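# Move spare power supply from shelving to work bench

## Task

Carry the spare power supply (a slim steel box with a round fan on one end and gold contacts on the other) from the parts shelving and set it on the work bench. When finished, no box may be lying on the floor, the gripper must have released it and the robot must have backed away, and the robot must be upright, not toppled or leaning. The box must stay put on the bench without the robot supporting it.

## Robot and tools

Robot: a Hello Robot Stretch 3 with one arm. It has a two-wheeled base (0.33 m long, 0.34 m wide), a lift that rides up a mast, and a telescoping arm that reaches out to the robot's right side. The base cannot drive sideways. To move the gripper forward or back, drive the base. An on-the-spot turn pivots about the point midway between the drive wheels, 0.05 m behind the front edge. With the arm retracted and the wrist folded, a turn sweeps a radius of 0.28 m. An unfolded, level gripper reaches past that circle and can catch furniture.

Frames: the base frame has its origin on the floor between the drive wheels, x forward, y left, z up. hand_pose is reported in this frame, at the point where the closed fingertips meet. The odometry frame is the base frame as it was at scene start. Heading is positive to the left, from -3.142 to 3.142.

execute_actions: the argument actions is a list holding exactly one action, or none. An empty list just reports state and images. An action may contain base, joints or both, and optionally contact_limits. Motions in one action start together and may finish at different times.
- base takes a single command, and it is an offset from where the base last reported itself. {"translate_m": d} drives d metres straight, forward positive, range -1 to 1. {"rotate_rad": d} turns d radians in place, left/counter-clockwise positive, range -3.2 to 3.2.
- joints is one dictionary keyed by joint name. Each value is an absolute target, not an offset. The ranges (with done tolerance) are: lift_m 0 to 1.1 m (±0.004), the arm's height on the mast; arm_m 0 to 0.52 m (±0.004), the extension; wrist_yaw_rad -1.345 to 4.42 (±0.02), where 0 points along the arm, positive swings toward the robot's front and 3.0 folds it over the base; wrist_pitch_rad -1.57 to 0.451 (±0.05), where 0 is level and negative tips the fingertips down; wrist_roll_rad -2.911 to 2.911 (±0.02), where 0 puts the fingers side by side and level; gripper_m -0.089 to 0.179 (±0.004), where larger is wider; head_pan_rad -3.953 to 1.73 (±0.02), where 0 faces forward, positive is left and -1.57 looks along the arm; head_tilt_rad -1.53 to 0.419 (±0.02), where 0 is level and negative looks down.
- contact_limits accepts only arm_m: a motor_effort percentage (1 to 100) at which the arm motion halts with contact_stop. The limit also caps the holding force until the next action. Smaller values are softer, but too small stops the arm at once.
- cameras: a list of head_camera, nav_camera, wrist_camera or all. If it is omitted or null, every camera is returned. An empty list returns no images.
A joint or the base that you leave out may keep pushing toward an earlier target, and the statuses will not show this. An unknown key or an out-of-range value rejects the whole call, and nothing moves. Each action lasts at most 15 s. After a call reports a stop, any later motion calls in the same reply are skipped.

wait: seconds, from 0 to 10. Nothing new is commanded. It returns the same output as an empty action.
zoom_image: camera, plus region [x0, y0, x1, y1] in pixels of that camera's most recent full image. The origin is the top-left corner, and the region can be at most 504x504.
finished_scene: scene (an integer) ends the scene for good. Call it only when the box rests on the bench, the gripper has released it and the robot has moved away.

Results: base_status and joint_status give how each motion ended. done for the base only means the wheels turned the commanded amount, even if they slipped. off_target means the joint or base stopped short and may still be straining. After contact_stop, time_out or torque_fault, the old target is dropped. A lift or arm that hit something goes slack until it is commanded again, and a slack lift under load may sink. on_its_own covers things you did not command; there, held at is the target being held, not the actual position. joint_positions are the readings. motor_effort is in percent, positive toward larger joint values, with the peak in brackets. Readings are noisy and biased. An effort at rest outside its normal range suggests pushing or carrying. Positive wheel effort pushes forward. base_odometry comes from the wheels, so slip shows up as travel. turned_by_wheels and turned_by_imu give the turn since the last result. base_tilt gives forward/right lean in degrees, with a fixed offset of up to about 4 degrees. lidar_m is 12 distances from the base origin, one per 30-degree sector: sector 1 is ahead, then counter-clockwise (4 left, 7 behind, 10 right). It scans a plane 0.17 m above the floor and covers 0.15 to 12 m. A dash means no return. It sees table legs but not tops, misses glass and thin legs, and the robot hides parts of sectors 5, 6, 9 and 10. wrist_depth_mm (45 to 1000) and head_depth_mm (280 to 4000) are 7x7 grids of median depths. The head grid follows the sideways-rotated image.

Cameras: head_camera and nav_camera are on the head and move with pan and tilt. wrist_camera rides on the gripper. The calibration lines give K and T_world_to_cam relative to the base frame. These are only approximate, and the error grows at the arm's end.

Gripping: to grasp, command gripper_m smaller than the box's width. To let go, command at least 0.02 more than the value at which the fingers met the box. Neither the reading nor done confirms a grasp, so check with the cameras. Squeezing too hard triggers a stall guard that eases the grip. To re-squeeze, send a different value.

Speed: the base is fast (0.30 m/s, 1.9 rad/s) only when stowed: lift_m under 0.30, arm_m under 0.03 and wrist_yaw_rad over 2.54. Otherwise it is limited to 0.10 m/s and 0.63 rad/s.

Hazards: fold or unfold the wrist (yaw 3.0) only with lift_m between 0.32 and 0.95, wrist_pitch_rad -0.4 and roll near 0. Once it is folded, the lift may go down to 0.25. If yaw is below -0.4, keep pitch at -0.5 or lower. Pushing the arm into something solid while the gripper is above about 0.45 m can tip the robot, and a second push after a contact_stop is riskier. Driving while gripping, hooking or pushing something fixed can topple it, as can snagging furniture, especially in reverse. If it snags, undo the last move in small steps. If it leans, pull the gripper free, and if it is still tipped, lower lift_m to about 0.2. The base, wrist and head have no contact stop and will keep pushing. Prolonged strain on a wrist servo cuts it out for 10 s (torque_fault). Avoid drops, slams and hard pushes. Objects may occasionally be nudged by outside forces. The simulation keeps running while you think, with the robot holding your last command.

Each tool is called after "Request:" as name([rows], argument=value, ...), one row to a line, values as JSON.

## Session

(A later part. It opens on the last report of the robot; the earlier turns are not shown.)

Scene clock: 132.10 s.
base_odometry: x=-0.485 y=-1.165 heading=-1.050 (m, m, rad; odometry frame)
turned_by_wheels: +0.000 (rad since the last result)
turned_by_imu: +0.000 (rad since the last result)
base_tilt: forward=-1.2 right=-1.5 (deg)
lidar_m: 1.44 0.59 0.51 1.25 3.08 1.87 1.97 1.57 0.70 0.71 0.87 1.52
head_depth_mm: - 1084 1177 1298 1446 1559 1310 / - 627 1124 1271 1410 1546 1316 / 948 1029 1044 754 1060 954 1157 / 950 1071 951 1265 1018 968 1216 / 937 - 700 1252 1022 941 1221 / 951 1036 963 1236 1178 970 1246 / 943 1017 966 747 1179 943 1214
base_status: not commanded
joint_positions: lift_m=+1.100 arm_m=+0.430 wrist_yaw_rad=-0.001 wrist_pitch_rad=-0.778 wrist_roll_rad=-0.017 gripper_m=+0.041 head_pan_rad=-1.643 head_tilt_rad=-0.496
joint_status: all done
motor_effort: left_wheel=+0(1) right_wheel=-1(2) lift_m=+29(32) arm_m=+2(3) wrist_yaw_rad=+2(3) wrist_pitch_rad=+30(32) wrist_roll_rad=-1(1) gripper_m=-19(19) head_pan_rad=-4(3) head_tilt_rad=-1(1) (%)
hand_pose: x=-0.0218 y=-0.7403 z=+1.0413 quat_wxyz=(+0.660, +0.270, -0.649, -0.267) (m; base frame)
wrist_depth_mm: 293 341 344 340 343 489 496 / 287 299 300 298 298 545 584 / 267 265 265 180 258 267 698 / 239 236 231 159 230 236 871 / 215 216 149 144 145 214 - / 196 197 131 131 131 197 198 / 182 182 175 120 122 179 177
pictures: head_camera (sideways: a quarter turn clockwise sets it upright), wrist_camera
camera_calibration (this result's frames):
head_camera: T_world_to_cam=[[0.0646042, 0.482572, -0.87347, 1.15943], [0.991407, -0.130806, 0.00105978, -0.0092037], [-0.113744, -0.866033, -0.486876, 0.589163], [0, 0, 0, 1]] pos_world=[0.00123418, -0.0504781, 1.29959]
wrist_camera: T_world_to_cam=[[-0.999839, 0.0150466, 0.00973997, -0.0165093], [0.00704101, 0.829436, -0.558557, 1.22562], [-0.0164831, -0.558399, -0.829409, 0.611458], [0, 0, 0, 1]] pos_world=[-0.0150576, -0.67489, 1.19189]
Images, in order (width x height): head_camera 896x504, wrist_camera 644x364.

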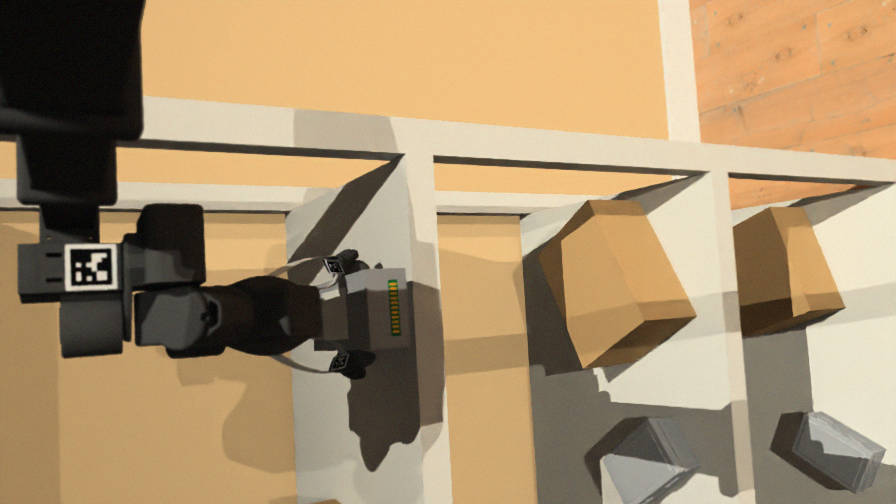

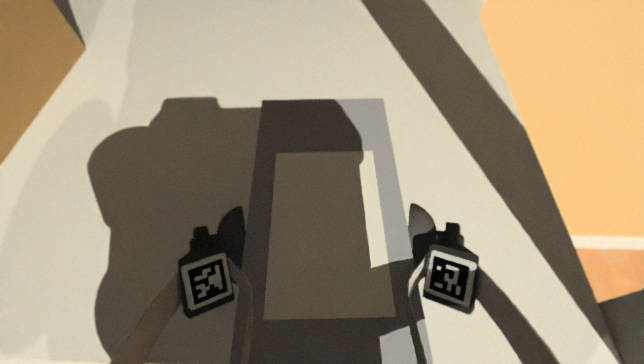

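Request:
execute_actions([
  {"joints":{"arm_m":0.0,"head_pan_rad":0,"head_tilt_rad":-0.6}},
], cameras=[])

Request:
execute_actions([
  {"base":{"translate_m":-0.33}},
], cameras=[])

Request:
execute_actions([
  {"base":{"rotate_rad":1.57}},
], cameras=["wrist_camera","nav_camera"])

Request:
execute_actions([
  {"base":{"translate_m":1.0}},
], cameras=[])

Request:
execute_actions([
  {"base":{"translate_m":1.0}},
], cameras=["wrist_camera","nav_camera"])

Scene clock: 146.73 s.
base_odometry: x=-0.485 y=-1.165 heading=-1.050 (m, m, rad; odometry frame)
turned_by_wheels: +0.000 (rad since the last result)
turned_by_imu: -0.001 (rad since the last result)
base_tilt: forward=-1.2 right=-1.6 (deg)
lidar_m: 1.44 0.59 0.51 1.24 3.07 1.87 1.97 1.57 0.70 0.71 0.87 1.52
head_depth_mm: 1247 1372 1532 1725 1761 1459 1239 / 1243 1367 1528 1726 1767 1462 1241 / 1239 1375 1520 1715 1768 1453 1240 / 1247 1370 1517 1702 1773 1467 1254 / 1238 1366 1515 1708 1786 1471 1252 / 1239 1367 1514 1703 1786 1466 1257 / 1236 1336 1440 1438 1416 1389 1226
base_status: not commanded
joint_positions: lift_m=+1.100 arm_m=+0.000 wrist_yaw_rad=+0.000 wrist_pitch_rad=-0.778 wrist_roll_rad=-0.017 gripper_m=+0.041 head_pan_rad=-0.007 head_tilt_rad=-0.593
joint_status: all done
motor_effort: left_wheel=+0(0) right_wheel=-1(0) lift_m=+29(29) arm_m=-4(4) wrist_yaw_rad=+0(2) wrist_pitch_rad=+30(30) wrist_roll_rad=-1(1) gripper_m=-19(20) head_pan_rad=+3(31) head_tilt_rad=-3(8) (%)
hand_pose: x=-0.0216 y=-0.3110 z=+1.0413 quat_wxyz=(+0.660, +0.271, -0.648, -0.266) (m; base frame)
wrist_depth_mm: 965 992 967 957 910 929 933 / - 873 - 990 - - - / - 862 827 180 687 - - / - - 806 160 - - - / - - 149 144 146 - - / - - 131 131 131 - - / - - - 120 122 - -
pictures: none
No camera images: the call's "cameras" was empty. Leave "cameras" out to get every camera's image.

Scene clock: 151.23 s.
base_odometry: x=-0.649 y=-0.878 heading=-1.050 (m, m, rad; odometry frame)
turned_by_wheels: +0.000 (rad since the last result)
turned_by_imu: -0.003 (rad since the last result)
base_tilt: forward=-1.2 right=-1.6 (deg)
lidar_m: 1.50 0.75 0.88 3.46 2.64 1.56 1.95 1.55 1.17 0.68 0.86 1.09
head_depth_mm: 1537 1681 1876 2075 1773 1460 1242 / 1527 1673 1870 2076 1768 1458 1245 / 1521 1662 1864 2068 1761 1465 1249 / 1527 1671 1857 2055 1777 1458 1249 / 1514 1666 1855 2059 1782 1457 1249 / 1517 1670 1854 2027 1782 1470 1252 / 1474 1546 1519 1495 1476 1403 1251
base_status: done
joint_positions: lift_m=+1.100 arm_m=+0.000 wrist_yaw_rad=+0.000 wrist_pitch_rad=-0.778 wrist_roll_rad=-0.017 gripper_m=+0.041 head_pan_rad=-0.007 head_tilt_rad=-0.593
joint_status: not commanded
motor_effort: left_wheel=+0(4) right_wheel=-1(6) lift_m=+29(29) arm_m=-4(4) wrist_yaw_rad=+1(0) wrist_pitch_rad=+30(30) wrist_roll_rad=-1(1) gripper_m=-19(18) head_pan_rad=+3(3) head_tilt_rad=-3(2) (%)
hand_pose: x=-0.0216 y=-0.3110 z=+1.0413 quat_wxyz=(+0.660, +0.271, -0.648, -0.266) (m; base frame)
wrist_depth_mm: 976 962 874 940 975 940 903 / 981 995 980 - - - - / 833 844 759 179 - - - / 826 817 799 160 - - - / - - 149 144 145 - - / - - 131 131 131 - - / - - - 120 122 - -
pictures: none
No camera images: the call's "cameras" was empty. Leave "cameras" out to get every camera's image.

Scene clock: 154.67 s.
base_odometry: x=-0.649 y=-0.878 heading=+0.520 (m, m, rad; odometry frame)
turned_by_wheels: +1.570 (rad since the last result)
turned_by_imu: +1.572 (rad since the last result)
base_tilt: forward=-1.2 right=-1.5 (deg)
lidar_m: 3.46 2.64 1.55 1.94 1.55 1.17 0.68 0.86 1.09 1.50 0.75 0.88
head_depth_mm: 3019 3375 3016 2076 1704 1463 1246 / 3064 3369 3050 2236 1758 1464 1250 / 3013 3326 3069 2241 1768 1459 1248 / 3058 3330 2918 2244 1771 1462 1245 / 3017 3316 3062 2275 1777 1466 1253 / 3023 3262 3103 2252 1780 1463 1249 / 3043 3296 3087 2250 1781 1471 1251
base_status: done
joint_positions: lift_m=+1.100 arm_m=+0.000 wrist_yaw_rad=+0.000 wrist_pitch_rad=-0.778 wrist_roll_rad=-0.017 gripper_m=+0.041 head_pan_rad=-0.007 head_tilt_rad=-0.593
joint_status: not commanded
motor_effort: left_wheel=-2(5) right_wheel=+1(7) lift_m=+29(29) arm_m=-4(4) wrist_yaw_rad=+0(0) wrist_pitch_rad=+30(30) wrist_roll_rad=-1(1) gripper_m=-18(19) head_pan_rad=+2(3) head_tilt_rad=-3(2) (%)
hand_pose: x=-0.0216 y=-0.3110 z=+1.0413 quat_wxyz=(+0.660, +0.271, -0.648, -0.266) (m; base frame)
wrist_depth_mm: 529 759 - - - - - / 533 755 - - - - 943 / 564 771 - 179 - - 869 / 679 782 - 159 - - 800 / 914 924 149 144 145 - - / - - 131 131 131 - - / - - - 120 122 - 959
pictures: nav_camera (sideways: a quarter turn counterclockwise sets it upright), wrist_camera
camera_calibration (this result's frames):
nav_camera: T_world_to_cam=[[0.55414, 0.00208186, 0.832421, -1.04851], [0.0134242, -0.999889, -0.00643576, 0.0649889], [0.832315, 0.0147409, -0.554107, 0.670465], [0, 0, 0, 1]] pos_world=[0.0221097, 0.0572813, 1.24473]
wrist_camera: T_world_to_cam=[[-0.99986, 0.0136041, 0.00974758, -0.0231881], [0.00584047, 0.829459, -0.558537, 0.869503], [-0.0156836, -0.558402, -0.829422, 0.851209], [0, 0, 0, 1]] pos_world=[-0.0149131, -0.245584, 1.19189]
Images, in order (width x height): nav_camera 672x504, wrist_camera 644x364.

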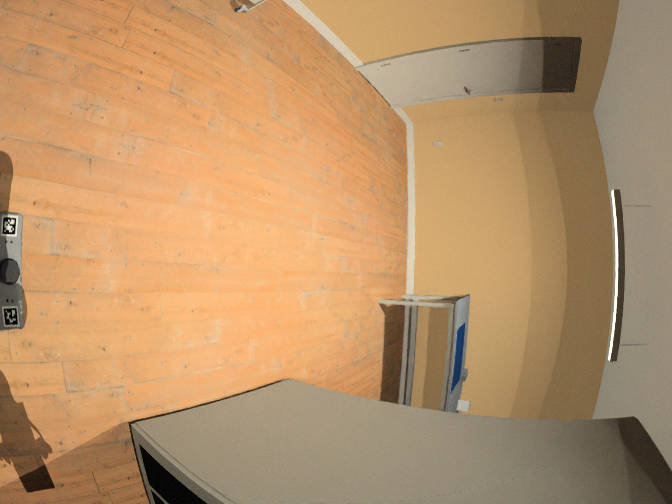

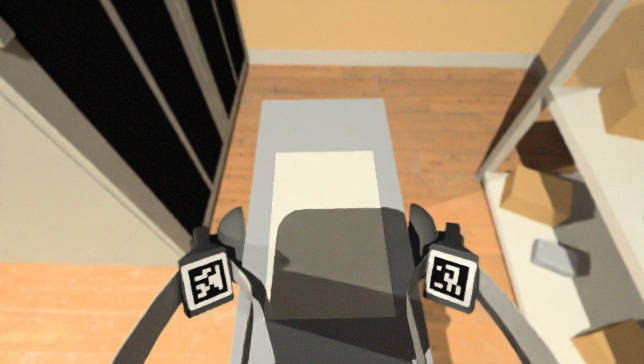

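Scene clock: 165.87 s.
base_odometry: x=+0.219 y=-0.382 heading=+0.520 (m, m, rad; odometry frame)
turned_by_wheels: +0.000 (rad since the last result)
turned_by_imu: +0.008 (rad since the last result)
base_tilt: forward=-1.2 right=-1.6 (deg)
lidar_m: 1.84 2.52 1.94 1.46 1.54 2.18 1.67 1.90 0.66 0.64 0.68 2.50
head_depth_mm: 2222 2009 2640 2232 1779 1465 1243 / 2216 2020 2635 2232 1757 1467 1243 / 2220 2326 2602 2162 1757 1466 1244 / 2204 2432 2652 2265 1770 1464 1243 / 2222 2419 2626 2254 1771 1465 1247 / 2201 2430 2673 2256 1770 1469 1247 / 2199 2423 2673 2257 1771 1477 1246
base_status: done
joint_positions: lift_m=+1.100 arm_m=+0.000 wrist_yaw_rad=+0.000 wrist_pitch_rad=-0.778 wrist_roll_rad=-0.017 gripper_m=+0.041 head_pan_rad=-0.007 head_tilt_rad=-0.593
joint_status: not commanded
motor_effort: left_wheel=-3(3) right_wheel=+1(6) lift_m=+29(29) arm_m=-4(4) wrist_yaw_rad=+0(1) wrist_pitch_rad=+30(30) wrist_roll_rad=-1(0) gripper_m=-19(19) head_pan_rad=+3(2) head_tilt_rad=-3(2) (%)
hand_pose: x=-0.0216 y=-0.3110 z=+1.0413 quat_wxyz=(+0.660, +0.271, -0.648, -0.266) (m; base frame)
wrist_depth_mm: 435 434 428 425 415 408 404 / 522 510 500 484 485 477 474 / - 618 590 180 559 572 563 / - 806 725 160 693 726 - / - - 149 143 145 - - / - - 132 131 131 - - / - - - 120 122 - -
pictures: none
No camera images: the call's "cameras" was empty. Leave "cameras" out to get every camera's image.

Scene clock: 177.07 s.
base_odometry: x=+1.087 y=+0.115 heading=+0.520 (m, m, rad; odometry frame)
turned_by_wheels: +0.000 (rad since the last result)
turned_by_imu: +0.008 (rad since the last result)
base_tilt: forward=-1.2 right=-1.6 (deg)
lidar_m: 1.50 1.72 1.86 1.82 1.85 2.79 2.67 0.93 0.87 1.92 1.92 0.88
head_depth_mm: 1360 1500 1267 995 1624 1460 1239 / 1368 1502 1415 1804 1771 1394 1244 / 1355 1499 1661 1866 1773 1465 1245 / 1362 1493 1668 1864 1779 1471 1247 / 1359 1494 1667 1874 1790 1463 1250 / 1359 1488 1660 1864 1773 1463 1252 / 1365 1486 1655 1856 1785 1472 1256
base_status: done
joint_positions: lift_m=+1.100 arm_m=+0.000 wrist_yaw_rad=+0.000 wrist_pitch_rad=-0.778 wrist_roll_rad=-0.017 gripper_m=+0.041 head_pan_rad=-0.007 head_tilt_rad=-0.593
joint_status: not commanded
motor_effort: left_wheel=-2(3) right_wheel=+1(7) lift_m=+29(29) arm_m=-4(4) wrist_yaw_rad=+0(0) wrist_pitch_rad=+30(30) wrist_roll_rad=-1(1) gripper_m=-19(19) head_pan_rad=+2(2) head_tilt_rad=-2(3) (%)
hand_pose: x=-0.0216 y=-0.3110 z=+1.0413 quat_wxyz=(+0.660, +0.271, -0.648, -0.266) (m; base frame)
wrist_depth_mm: - - - - - 927 616 / - - - - - 956 612 / - - - 180 - 924 682 / - - - 159 - 918 797 / - - 149 144 145 - - / - - 131 131 131 - - / - - - 120 122 - -
pictures: nav_camera (sideways: a quarter turn counterclockwise sets it upright), wrist_camera
camera_calibration (this result's frames):
nav_camera: T_world_to_cam=[[0.554175, 0.00208147, 0.832398, -1.04848], [0.0134237, -0.999889, -0.00643661, 0.06499], [0.832292, 0.0147408, -0.554141, 0.67051], [0, 0, 0, 1]] pos_world=[0.0221073, 0.0572813, 1.24473]
wrist_camera: T_world_to_cam=[[-0.999859, 0.0136573, 0.00974757, -0.0231803], [0.0058846, 0.829459, -0.558537, 0.869504], [-0.0157133, -0.558401, -0.829422, 0.851209], [0, 0, 0, 1]] pos_world=[-0.0149185, -0.245585, 1.19189]
Images, in order (width x height): nav_camera 672x504, wrist_camera 644x364.

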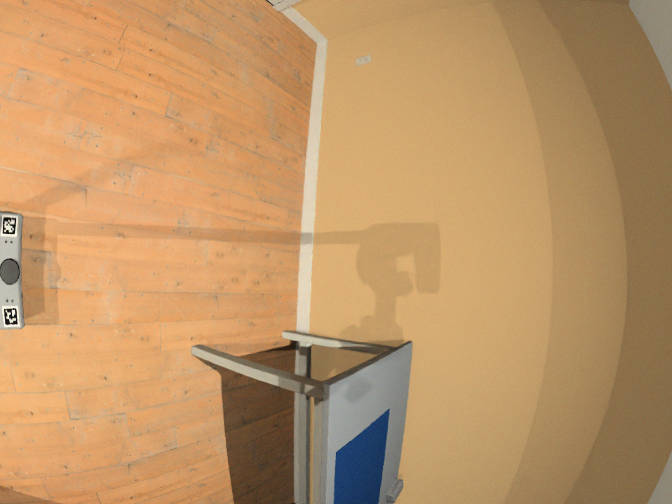

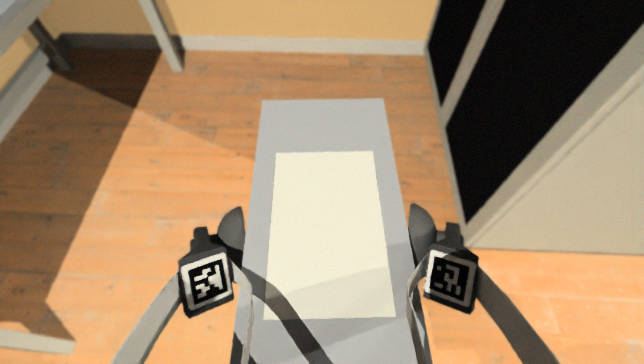

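Request:
execute_actions([
  {"base":{"rotate_rad":0.15},"joints":{"head_pan_rad":-1.4,"head_tilt_rad":-0.8}},
], cameras=[])

Request:
execute_actions([
  {"base":{"translate_m":1.0}},
], cameras=[])

Request:
execute_actions([
  {"joints":{"arm_m":0.42,"lift_m":0.95}},
])

Scene clock: 183.03 s.
base_odometry: x=+1.087 y=+0.115 heading=+0.670 (m, m, rad; odometry frame)
turned_by_wheels: +0.150 (rad since the last result)
turned_by_imu: +0.150 (rad since the last result)
base_tilt: forward=-1.3 right=-1.6 (deg)
lidar_m: 1.62 1.83 1.82 1.83 2.07 3.13 1.55 0.87 0.94 1.92 1.79 0.88
head_depth_mm: - - - - 1401 1305 1153 / 1628 - 2075 - 294 1299 1150 / 1735 1978 2086 305 292 1301 1151 / 1786 2044 2138 1729 1498 1298 1146 / 1806 2038 2103 1758 1492 1300 1150 / 1668 2184 2152 1766 1488 1307 1147 / 1588 2253 2156 1765 1495 1307 1148
base_status: done
joint_positions: lift_m=+1.100 arm_m=+0.000 wrist_yaw_rad=+0.000 wrist_pitch_rad=-0.778 wrist_roll_rad=-0.017 gripper_m=+0.041 head_pan_rad=-1.393 head_tilt_rad=-0.790
joint_status: all done
motor_effort: left_wheel=-2(7) right_wheel=+1(4) lift_m=+29(29) arm_m=-4(4) wrist_yaw_rad=+0(0) wrist_pitch_rad=+30(30) wrist_roll_rad=-1(1) gripper_m=-18(19) head_pan_rad=-3(34) head_tilt_rad=-4(12) (%)
hand_pose: x=-0.0215 y=-0.3110 z=+1.0413 quat_wxyz=(+0.660, +0.271, -0.648, -0.266) (m; base frame)
wrist_depth_mm: 787 - - - - - 803 / - - - - - - 792 / - - - 180 - - 749 / - - - 159 - - 722 / - - 149 144 145 - 839 / - - 131 131 131 - - / - - - 120 122 - -
pictures: none
No camera images: the call's "cameras" was empty. Leave "cameras" out to get every camera's image.

Scene clock: 194.23 s.
base_odometry: x=+1.871 y=+0.736 heading=+0.670 (m, m, rad; odometry frame)
turned_by_wheels: +0.000 (rad since the last result)
turned_by_imu: +0.008 (rad since the last result)
base_tilt: forward=-1.2 right=-1.6 (deg)
lidar_m: 0.64 0.73 1.22 1.60 1.83 2.42 1.99 1.75 0.51 1.11 0.70 0.64
head_depth_mm: - - - - 781 962 1148 / 1788 - 938 - 294 1296 1147 / 1504 1132 880 305 292 1296 1148 / 1500 1131 879 725 1503 1301 1151 / 1322 1137 884 765 1505 1304 1154 / 1105 1127 886 786 1406 1278 1150 / 939 1008 884 814 1084 1269 1150
base_status: done
joint_positions: lift_m=+1.100 arm_m=+0.000 wrist_yaw_rad=+0.000 wrist_pitch_rad=-0.778 wrist_roll_rad=-0.017 gripper_m=+0.041 head_pan_rad=-1.393 head_tilt_rad=-0.790
joint_status: not commanded
motor_effort: left_wheel=-2(2) right_wheel=+1(6) lift_m=+29(29) arm_m=-3(3) wrist_yaw_rad=+0(1) wrist_pitch_rad=+30(30) wrist_roll_rad=-1(1) gripper_m=-19(19) head_pan_rad=-3(3) head_tilt_rad=-3(4) (%)
hand_pose: x=-0.0215 y=-0.3110 z=+1.0413 quat_wxyz=(+0.660, +0.271, -0.648, -0.266) (m; base frame)
wrist_depth_mm: 602 723 740 750 727 - - / 610 654 634 636 631 - - / 577 574 566 180 549 - - / 629 646 525 159 501 - - / 675 862 148 143 145 - - / 689 923 131 131 130 - - / 727 980 - 120 122 - -
pictures: none
No camera images: the call's "cameras" was empty. Leave "cameras" out to get every camera's image.

Scene clock: 198.50 s.
base_odometry: x=+1.871 y=+0.736 heading=+0.670 (m, m, rad; odometry frame)
turned_by_wheels: +0.000 (rad since the last result)
turned_by_imu: +0.000 (rad since the last result)
base_tilt: forward=-1.2 right=-1.6 (deg)
lidar_m: 0.64 0.73 1.21 1.60 1.83 2.42 1.98 1.75 0.51 1.11 0.70 0.64
head_depth_mm: - 1081 881 722 755 963 1151 / - - 831 724 1435 1302 1152 / 1499 1172 810 725 1462 1303 1151 / 1480 1138 881 742 1501 1296 1150 / 1327 1137 885 764 1506 1300 1149 / 1108 1125 884 788 1399 1278 1155 / 939 1011 885 813 1085 1271 1148
base_status: not commanded
joint_positions: lift_m=+0.950 arm_m=+0.420 wrist_yaw_rad=+0.000 wrist_pitch_rad=-0.778 wrist_roll_rad=-0.017 gripper_m=+0.041 head_pan_rad=-1.393 head_tilt_rad=-0.790
joint_status: all done
motor_effort: left_wheel=-2(3) right_wheel=+1(1) lift_m=+24(28) arm_m=+3(4) wrist_yaw_rad=+0(1) wrist_pitch_rad=+30(30) wrist_roll_rad=+0(1) gripper_m=-18(18) head_pan_rad=-3(4) head_tilt_rad=-3(4) (%)
hand_pose: x=-0.0216 y=-0.7301 z=+0.8915 quat_wxyz=(+0.660, +0.271, -0.648, -0.266) (m; base frame)
wrist_depth_mm: 478 484 480 474 477 474 - / 420 417 412 413 413 408 435 / 371 370 367 180 357 361 366 / 332 333 322 160 321 327 325 / 299 298 148 144 145 294 295 / 274 275 131 131 131 272 271 / 252 254 243 120 122 250 251
pictures: head_camera (sideways: a quarter turn clockwise sets it upright), nav_camera (sideways: a quarter turn counterclockwise sets it upright), wrist_camera
camera_calibration (this result's frames):
head_camera: T_world_to_cam=[[-0.0978965, 0.712172, -0.695146, 0.927961], [0.992542, 0.120852, -0.0159663, 0.0129526], [0.0726392, -0.691525, -0.718691, 0.889591], [0, 0, 0, 1]] pos_world=[0.013369, -0.0472585, 1.28462]
nav_camera: T_world_to_cam=[[0.130766, -0.694608, 0.707404, -0.882968], [-0.980718, -0.195155, -0.010336, 0.0761287], [0.145233, -0.692412, -0.706734, 0.873198], [0, 0, 0, 1]] pos_world=[0.063306, 0.00615269, 1.24252]
wrist_camera: T_world_to_cam=[[-0.99986, 0.0136252, 0.00975165, -0.0160191], [0.00585962, 0.829599, -0.55833, 1.13342], [-0.0156973, -0.558194, -0.829562, 0.493259], [0, 0, 0, 1]] pos_world=[-0.0149155, -0.664735, 1.04217]
Images, in order (width x height): head_camera 896x504, nav_camera 672x504, wrist_camera 644x364.

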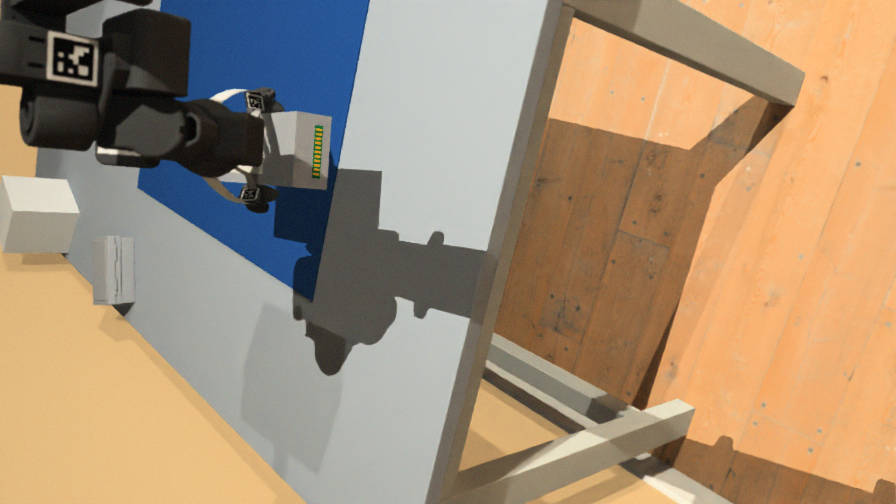

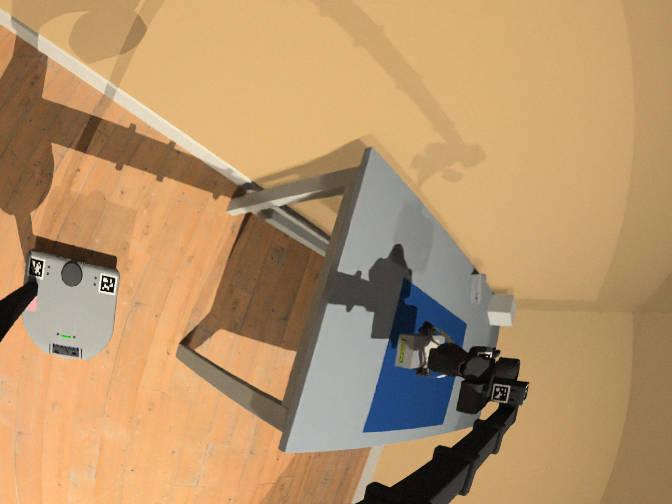

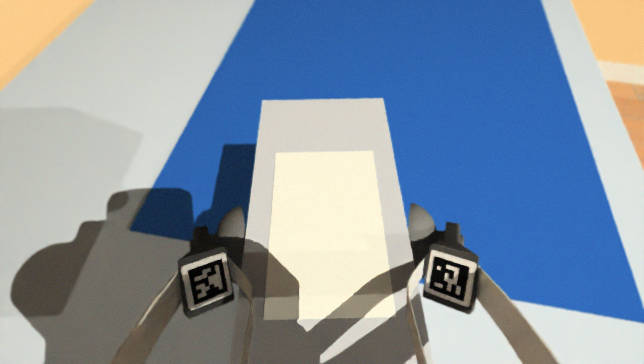

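Request:
execute_actions([
  {"joints":{"arm_m":0.51,"lift_m":0.86}},
], cameras=[])

Request:
execute_actions([
  {"joints":{"lift_m":0.84}},
], cameras=["head_camera"])

Scene clock: 203.50 s.
base_odometry: x=+1.871 y=+0.736 heading=+0.670 (m, m, rad; odometry frame)
turned_by_wheels: +0.000 (rad since the last result)
turned_by_imu: +0.000 (rad since the last result)
base_tilt: forward=-1.3 right=-1.5 (deg)
lidar_m: 0.64 0.73 1.21 1.60 1.83 2.42 1.98 1.75 0.51 1.11 0.70 0.65
head_depth_mm: 1714 - 877 723 755 969 1147 / 1684 - 852 722 1433 1304 1147 / 1493 1149 815 724 1464 1295 1144 / 1494 1133 879 747 1501 1305 1146 / 1316 1133 884 764 1493 1295 1148 / 1103 1134 887 787 1412 1277 1148 / 941 1009 884 809 1089 1278 1148
base_status: not commanded
joint_positions: lift_m=+0.860 arm_m=+0.510 wrist_yaw_rad=+0.000 wrist_pitch_rad=-0.778 wrist_roll_rad=-0.017 gripper_m=+0.041 head_pan_rad=-1.393 head_tilt_rad=-0.790
joint_status: all done
motor_effort: left_wheel=-3(2) right_wheel=+1(1) lift_m=+24(25) arm_m=+3(4) wrist_yaw_rad=+1(0) wrist_pitch_rad=+30(30) wrist_roll_rad=-1(1) gripper_m=-18(18) head_pan_rad=-2(2) head_tilt_rad=-2(2) (%)
hand_pose: x=-0.0216 y=-0.8201 z=+0.8015 quat_wxyz=(+0.660, +0.271, -0.648, -0.266) (m; base frame)
wrist_depth_mm: 326 326 321 318 319 316 315 / 281 282 278 276 274 275 276 / 250 247 245 180 237 246 244 / 225 221 217 160 215 219 218 / 201 200 149 144 145 199 198 / 183 183 131 131 130 184 182 / 171 169 164 120 122 167 168
pictures: none
No camera images: the call's "cameras" was empty. Leave "cameras" out to get every camera's image.

Scene clock: 204.83 s.
base_odometry: x=+1.871 y=+0.736 heading=+0.670 (m, m, rad; odometry frame)
turned_by_wheels: +0.000 (rad since the last result)
turned_by_imu: -0.001 (rad since the last result)
base_tilt: forward=-1.3 right=-1.6 (deg)
lidar_m: 0.64 0.73 1.21 1.60 1.83 2.42 1.98 1.74 0.51 1.11 0.70 0.65
head_depth_mm: 1581 - 882 724 764 950 1147 / 1583 - 856 726 1432 1294 1151 / 1498 1134 830 727 1471 1300 1154 / 1494 1133 882 745 1494 1306 1154 / 1331 1140 886 766 1501 1298 1154 / 1113 1126 885 786 1413 1282 1148 / 945 1010 885 811 1091 1275 1146
base_status: not commanded
joint_positions: lift_m=+0.844 arm_m=+0.510 wrist_yaw_rad=+0.000 wrist_pitch_rad=-0.771 wrist_roll_rad=-0.017 gripper_m=+0.041 head_pan_rad=-1.393 head_tilt_rad=-0.791
joint_status: lift_m contact_stop (moved -0.016 of -0.020)
on_its_own: lift_m is slack since a contact_stop, until your next command for it
motor_effort: left_wheel=-2(2) right_wheel=+0(1) lift_m=+21(26) arm_m=+3(3) wrist_yaw_rad=+1(0) wrist_pitch_rad=+27(30) wrist_roll_rad=+0(1) gripper_m=-18(18) head_pan_rad=-4(3) head_tilt_rad=-3(4) (%)
hand_pose: x=-0.0216 y=-0.8216 z=+0.7869 quat_wxyz=(+0.661, +0.268, -0.649, -0.264) (m; base frame)
wrist_depth_mm: 309 309 302 303 300 300 300 / 265 265 262 263 261 261 262 / 234 232 232 177 225 229 230 / 211 208 205 160 201 205 206 / 188 187 150 143 145 185 185 / 171 171 131 131 131 171 170 / 159 157 152 120 122 156 156
pictures: head_camera (sideways: a quarter turn clockwise sets it upright)
camera_calibration (this result's frames):
head_camera: T_world_to_cam=[[-0.0979187, 0.712295, -0.695016, 0.927792], [0.992542, 0.120855, -0.0159765, 0.0129658], [0.0726163, -0.691397, -0.718816, 0.889754], [0, 0, 0, 1]] pos_world=[0.0133685, -0.0472555, 1.28461]
Images, in order (width x height): head_camera 896x504.

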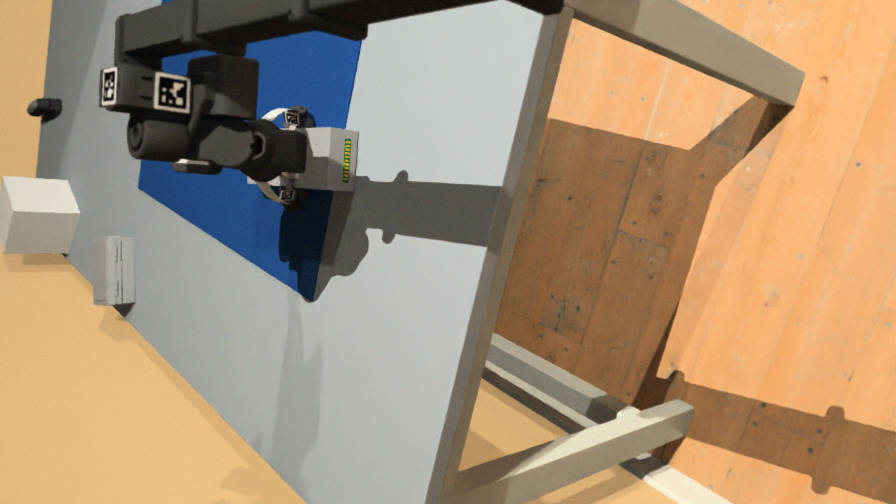

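Request:
execute_actions([
  {"joints":{"gripper_m":0.14}},
], cameras=[])

Request:
execute_actions([
  {"joints":{"lift_m":0.96}},
], cameras=[])

Request:
execute_actions([
  {"joints":{"arm_m":0.0}},
], cameras=["head_camera"])

Request:
finished_scene(scene=1)

Scene clock: 214.27 s.
base_odometry: x=+1.871 y=+0.736 heading=+0.670 (m, m, rad; odometry frame)
turned_by_wheels: +0.000 (rad since the last result)
turned_by_imu: +0.000 (rad since the last result)
base_tilt: forward=-1.2 right=-1.6 (deg)
lidar_m: 0.65 0.73 1.21 1.60 1.84 2.41 1.99 1.75 0.51 1.11 0.70 0.65
head_depth_mm: 1587 - 881 724 760 957 1147 / 1586 - 854 723 1428 1300 1146 / 1486 1129 835 724 1467 1300 1148 / 1492 1138 878 743 1499 1299 1144 / 1327 1132 884 763 1501 1296 1146 / 1110 1116 884 785 1397 1278 1146 / 942 1011 885 813 1085 1277 1155
base_status: not commanded
joint_positions: lift_m=+0.844 arm_m=+0.510 wrist_yaw_rad=+0.000 wrist_pitch_rad=-0.737 wrist_roll_rad=-0.017 gripper_m=+0.140 head_pan_rad=-1.393 head_tilt_rad=-0.791
joint_status: all done
on_its_own: lift_m is slack since a contact_stop, until your next command for it (your +0.840 is given up)
motor_effort: left_wheel=-1(2) right_wheel=+0(1) lift_m=+22(22) arm_m=+3(3) wrist_yaw_rad=+1(1) wrist_pitch_rad=+9(27) wrist_roll_rad=-1(1) gripper_m=+0(82) head_pan_rad=-3(3) head_tilt_rad=-3(3) (%)
hand_pose: x=-0.0216 y=-0.8281 z=+0.7928 quat_wxyz=(+0.665, +0.257, -0.654, -0.253) (m; base frame)
wrist_depth_mm: 333 332 327 325 327 322 323 / 284 284 276 277 277 276 276 / 248 243 242 185 242 242 240 / 218 217 211 166 210 214 213 / 193 197 189 148 185 195 193 / 176 - 168 135 140 - 173 / 163 160 155 124 128 160 159
pictures: none
No camera images: the call's "cameras" was empty. Leave "cameras" out to get every camera's image.

Scene clock: 216.17 s.
base_odometry: x=+1.871 y=+0.736 heading=+0.670 (m, m, rad; odometry frame)
turned_by_wheels: +0.000 (rad since the last result)
turned_by_imu: +0.000 (rad since the last result)
base_tilt: forward=-1.2 right=-1.6 (deg)
lidar_m: 0.65 0.73 1.22 1.60 1.84 2.41 1.99 1.74 0.51 1.11 0.70 0.64
head_depth_mm: 1535 1130 882 723 753 957 1147 / - 1066 866 723 1440 1299 1152 / 1499 1087 840 723 1465 1306 1146 / 1490 1136 881 745 1494 1298 1151 / 1320 1136 884 764 1497 1297 1149 / 1108 1117 880 786 1408 1275 1155 / 940 1010 886 810 1089 1277 1154
base_status: not commanded
joint_positions: lift_m=+0.960 arm_m=+0.510 wrist_yaw_rad=+0.000 wrist_pitch_rad=-0.736 wrist_roll_rad=-0.017 gripper_m=+0.140 head_pan_rad=-1.393 head_tilt_rad=-0.791
joint_status: all done
motor_effort: left_wheel=-2(1) right_wheel=-1(1) lift_m=+25(27) arm_m=+3(3) wrist_yaw_rad=+0(0) wrist_pitch_rad=+8(9) wrist_roll_rad=+0(0) gripper_m=+0(0) head_pan_rad=-2(2) head_tilt_rad=-3(3) (%)
hand_pose: x=-0.0216 y=-0.8282 z=+0.9086 quat_wxyz=(+0.665, +0.257, -0.654, -0.253) (m; base frame)
wrist_depth_mm: 488 546 549 538 536 532 - / 470 470 467 465 462 461 - / 407 406 404 402 400 403 415 / 367 361 360 355 352 354 352 / 325 331 318 275 320 323 317 / 295 - 292 250 290 - 287 / 275 265 266 230 267 265 265
pictures: none
No camera images: the call's "cameras" was empty. Leave "cameras" out to get every camera's image.

Scene clock: 221.10 s.
base_odometry: x=+1.871 y=+0.736 heading=+0.670 (m, m, rad; odometry frame)
turned_by_wheels: +0.000 (rad since the last result)
turned_by_imu: +0.000 (rad since the last result)
base_tilt: forward=-1.2 right=-1.6 (deg)
lidar_m: 0.64 0.73 1.21 1.60 1.83 2.41 1.99 1.74 0.51 1.11 0.70 0.65
head_depth_mm: 1592 1133 880 763 - - 1111 / 1588 1127 868 776 - - - / 1505 1131 841 744 1529 1293 1128 / 1488 1137 880 745 1497 1298 1147 / 1325 1134 888 763 1509 1302 1152 / 1111 1128 881 785 1410 1275 1153 / 946 1012 886 814 1088 1276 1153
base_status: not commanded
joint_positions: lift_m=+0.960 arm_m=+0.000 wrist_yaw_rad=+0.000 wrist_pitch_rad=-0.736 wrist_roll_rad=-0.017 gripper_m=+0.140 head_pan_rad=-1.393 head_tilt_rad=-0.791
joint_status: all done
motor_effort: left_wheel=-2(1) right_wheel=+0(0) lift_m=+24(24) arm_m=-4(4) wrist_yaw_rad=+0(1) wrist_pitch_rad=+8(8) wrist_roll_rad=+0(0) gripper_m=+0(1) head_pan_rad=-3(3) head_tilt_rad=-3(2) (%)
hand_pose: x=-0.0216 y=-0.3191 z=+0.9086 quat_wxyz=(+0.666, +0.257, -0.654, -0.253) (m; base frame)
wrist_depth_mm: 564 552 552 508 548 595 - / 474 473 469 466 469 483 - / 432 418 408 407 403 406 - / 617 875 - 463 377 370 - / 665 794 - - - - - / 677 - - - - - - / 668 928 980 978 982 961 986
pictures: head_camera (sideways: a quarter turn clockwise sets it upright)
camera_calibration (this result's frames):
head_camera: T_world_to_cam=[[-0.0979491, 0.712471, -0.694832, 0.927552], [0.992541, 0.120858, -0.015991, 0.0129847], [0.0725825, -0.691215, -0.718995, 0.889986], [0, 0, 0, 1]] pos_world=[0.0133676, -0.0472511, 1.2846]
Images, in order (width x height): head_camera 896x504.

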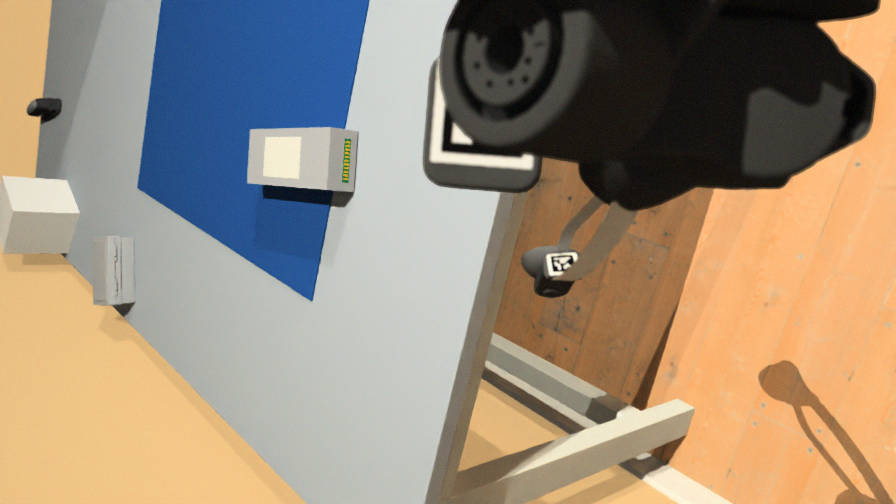

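The scene is finished: the task was done.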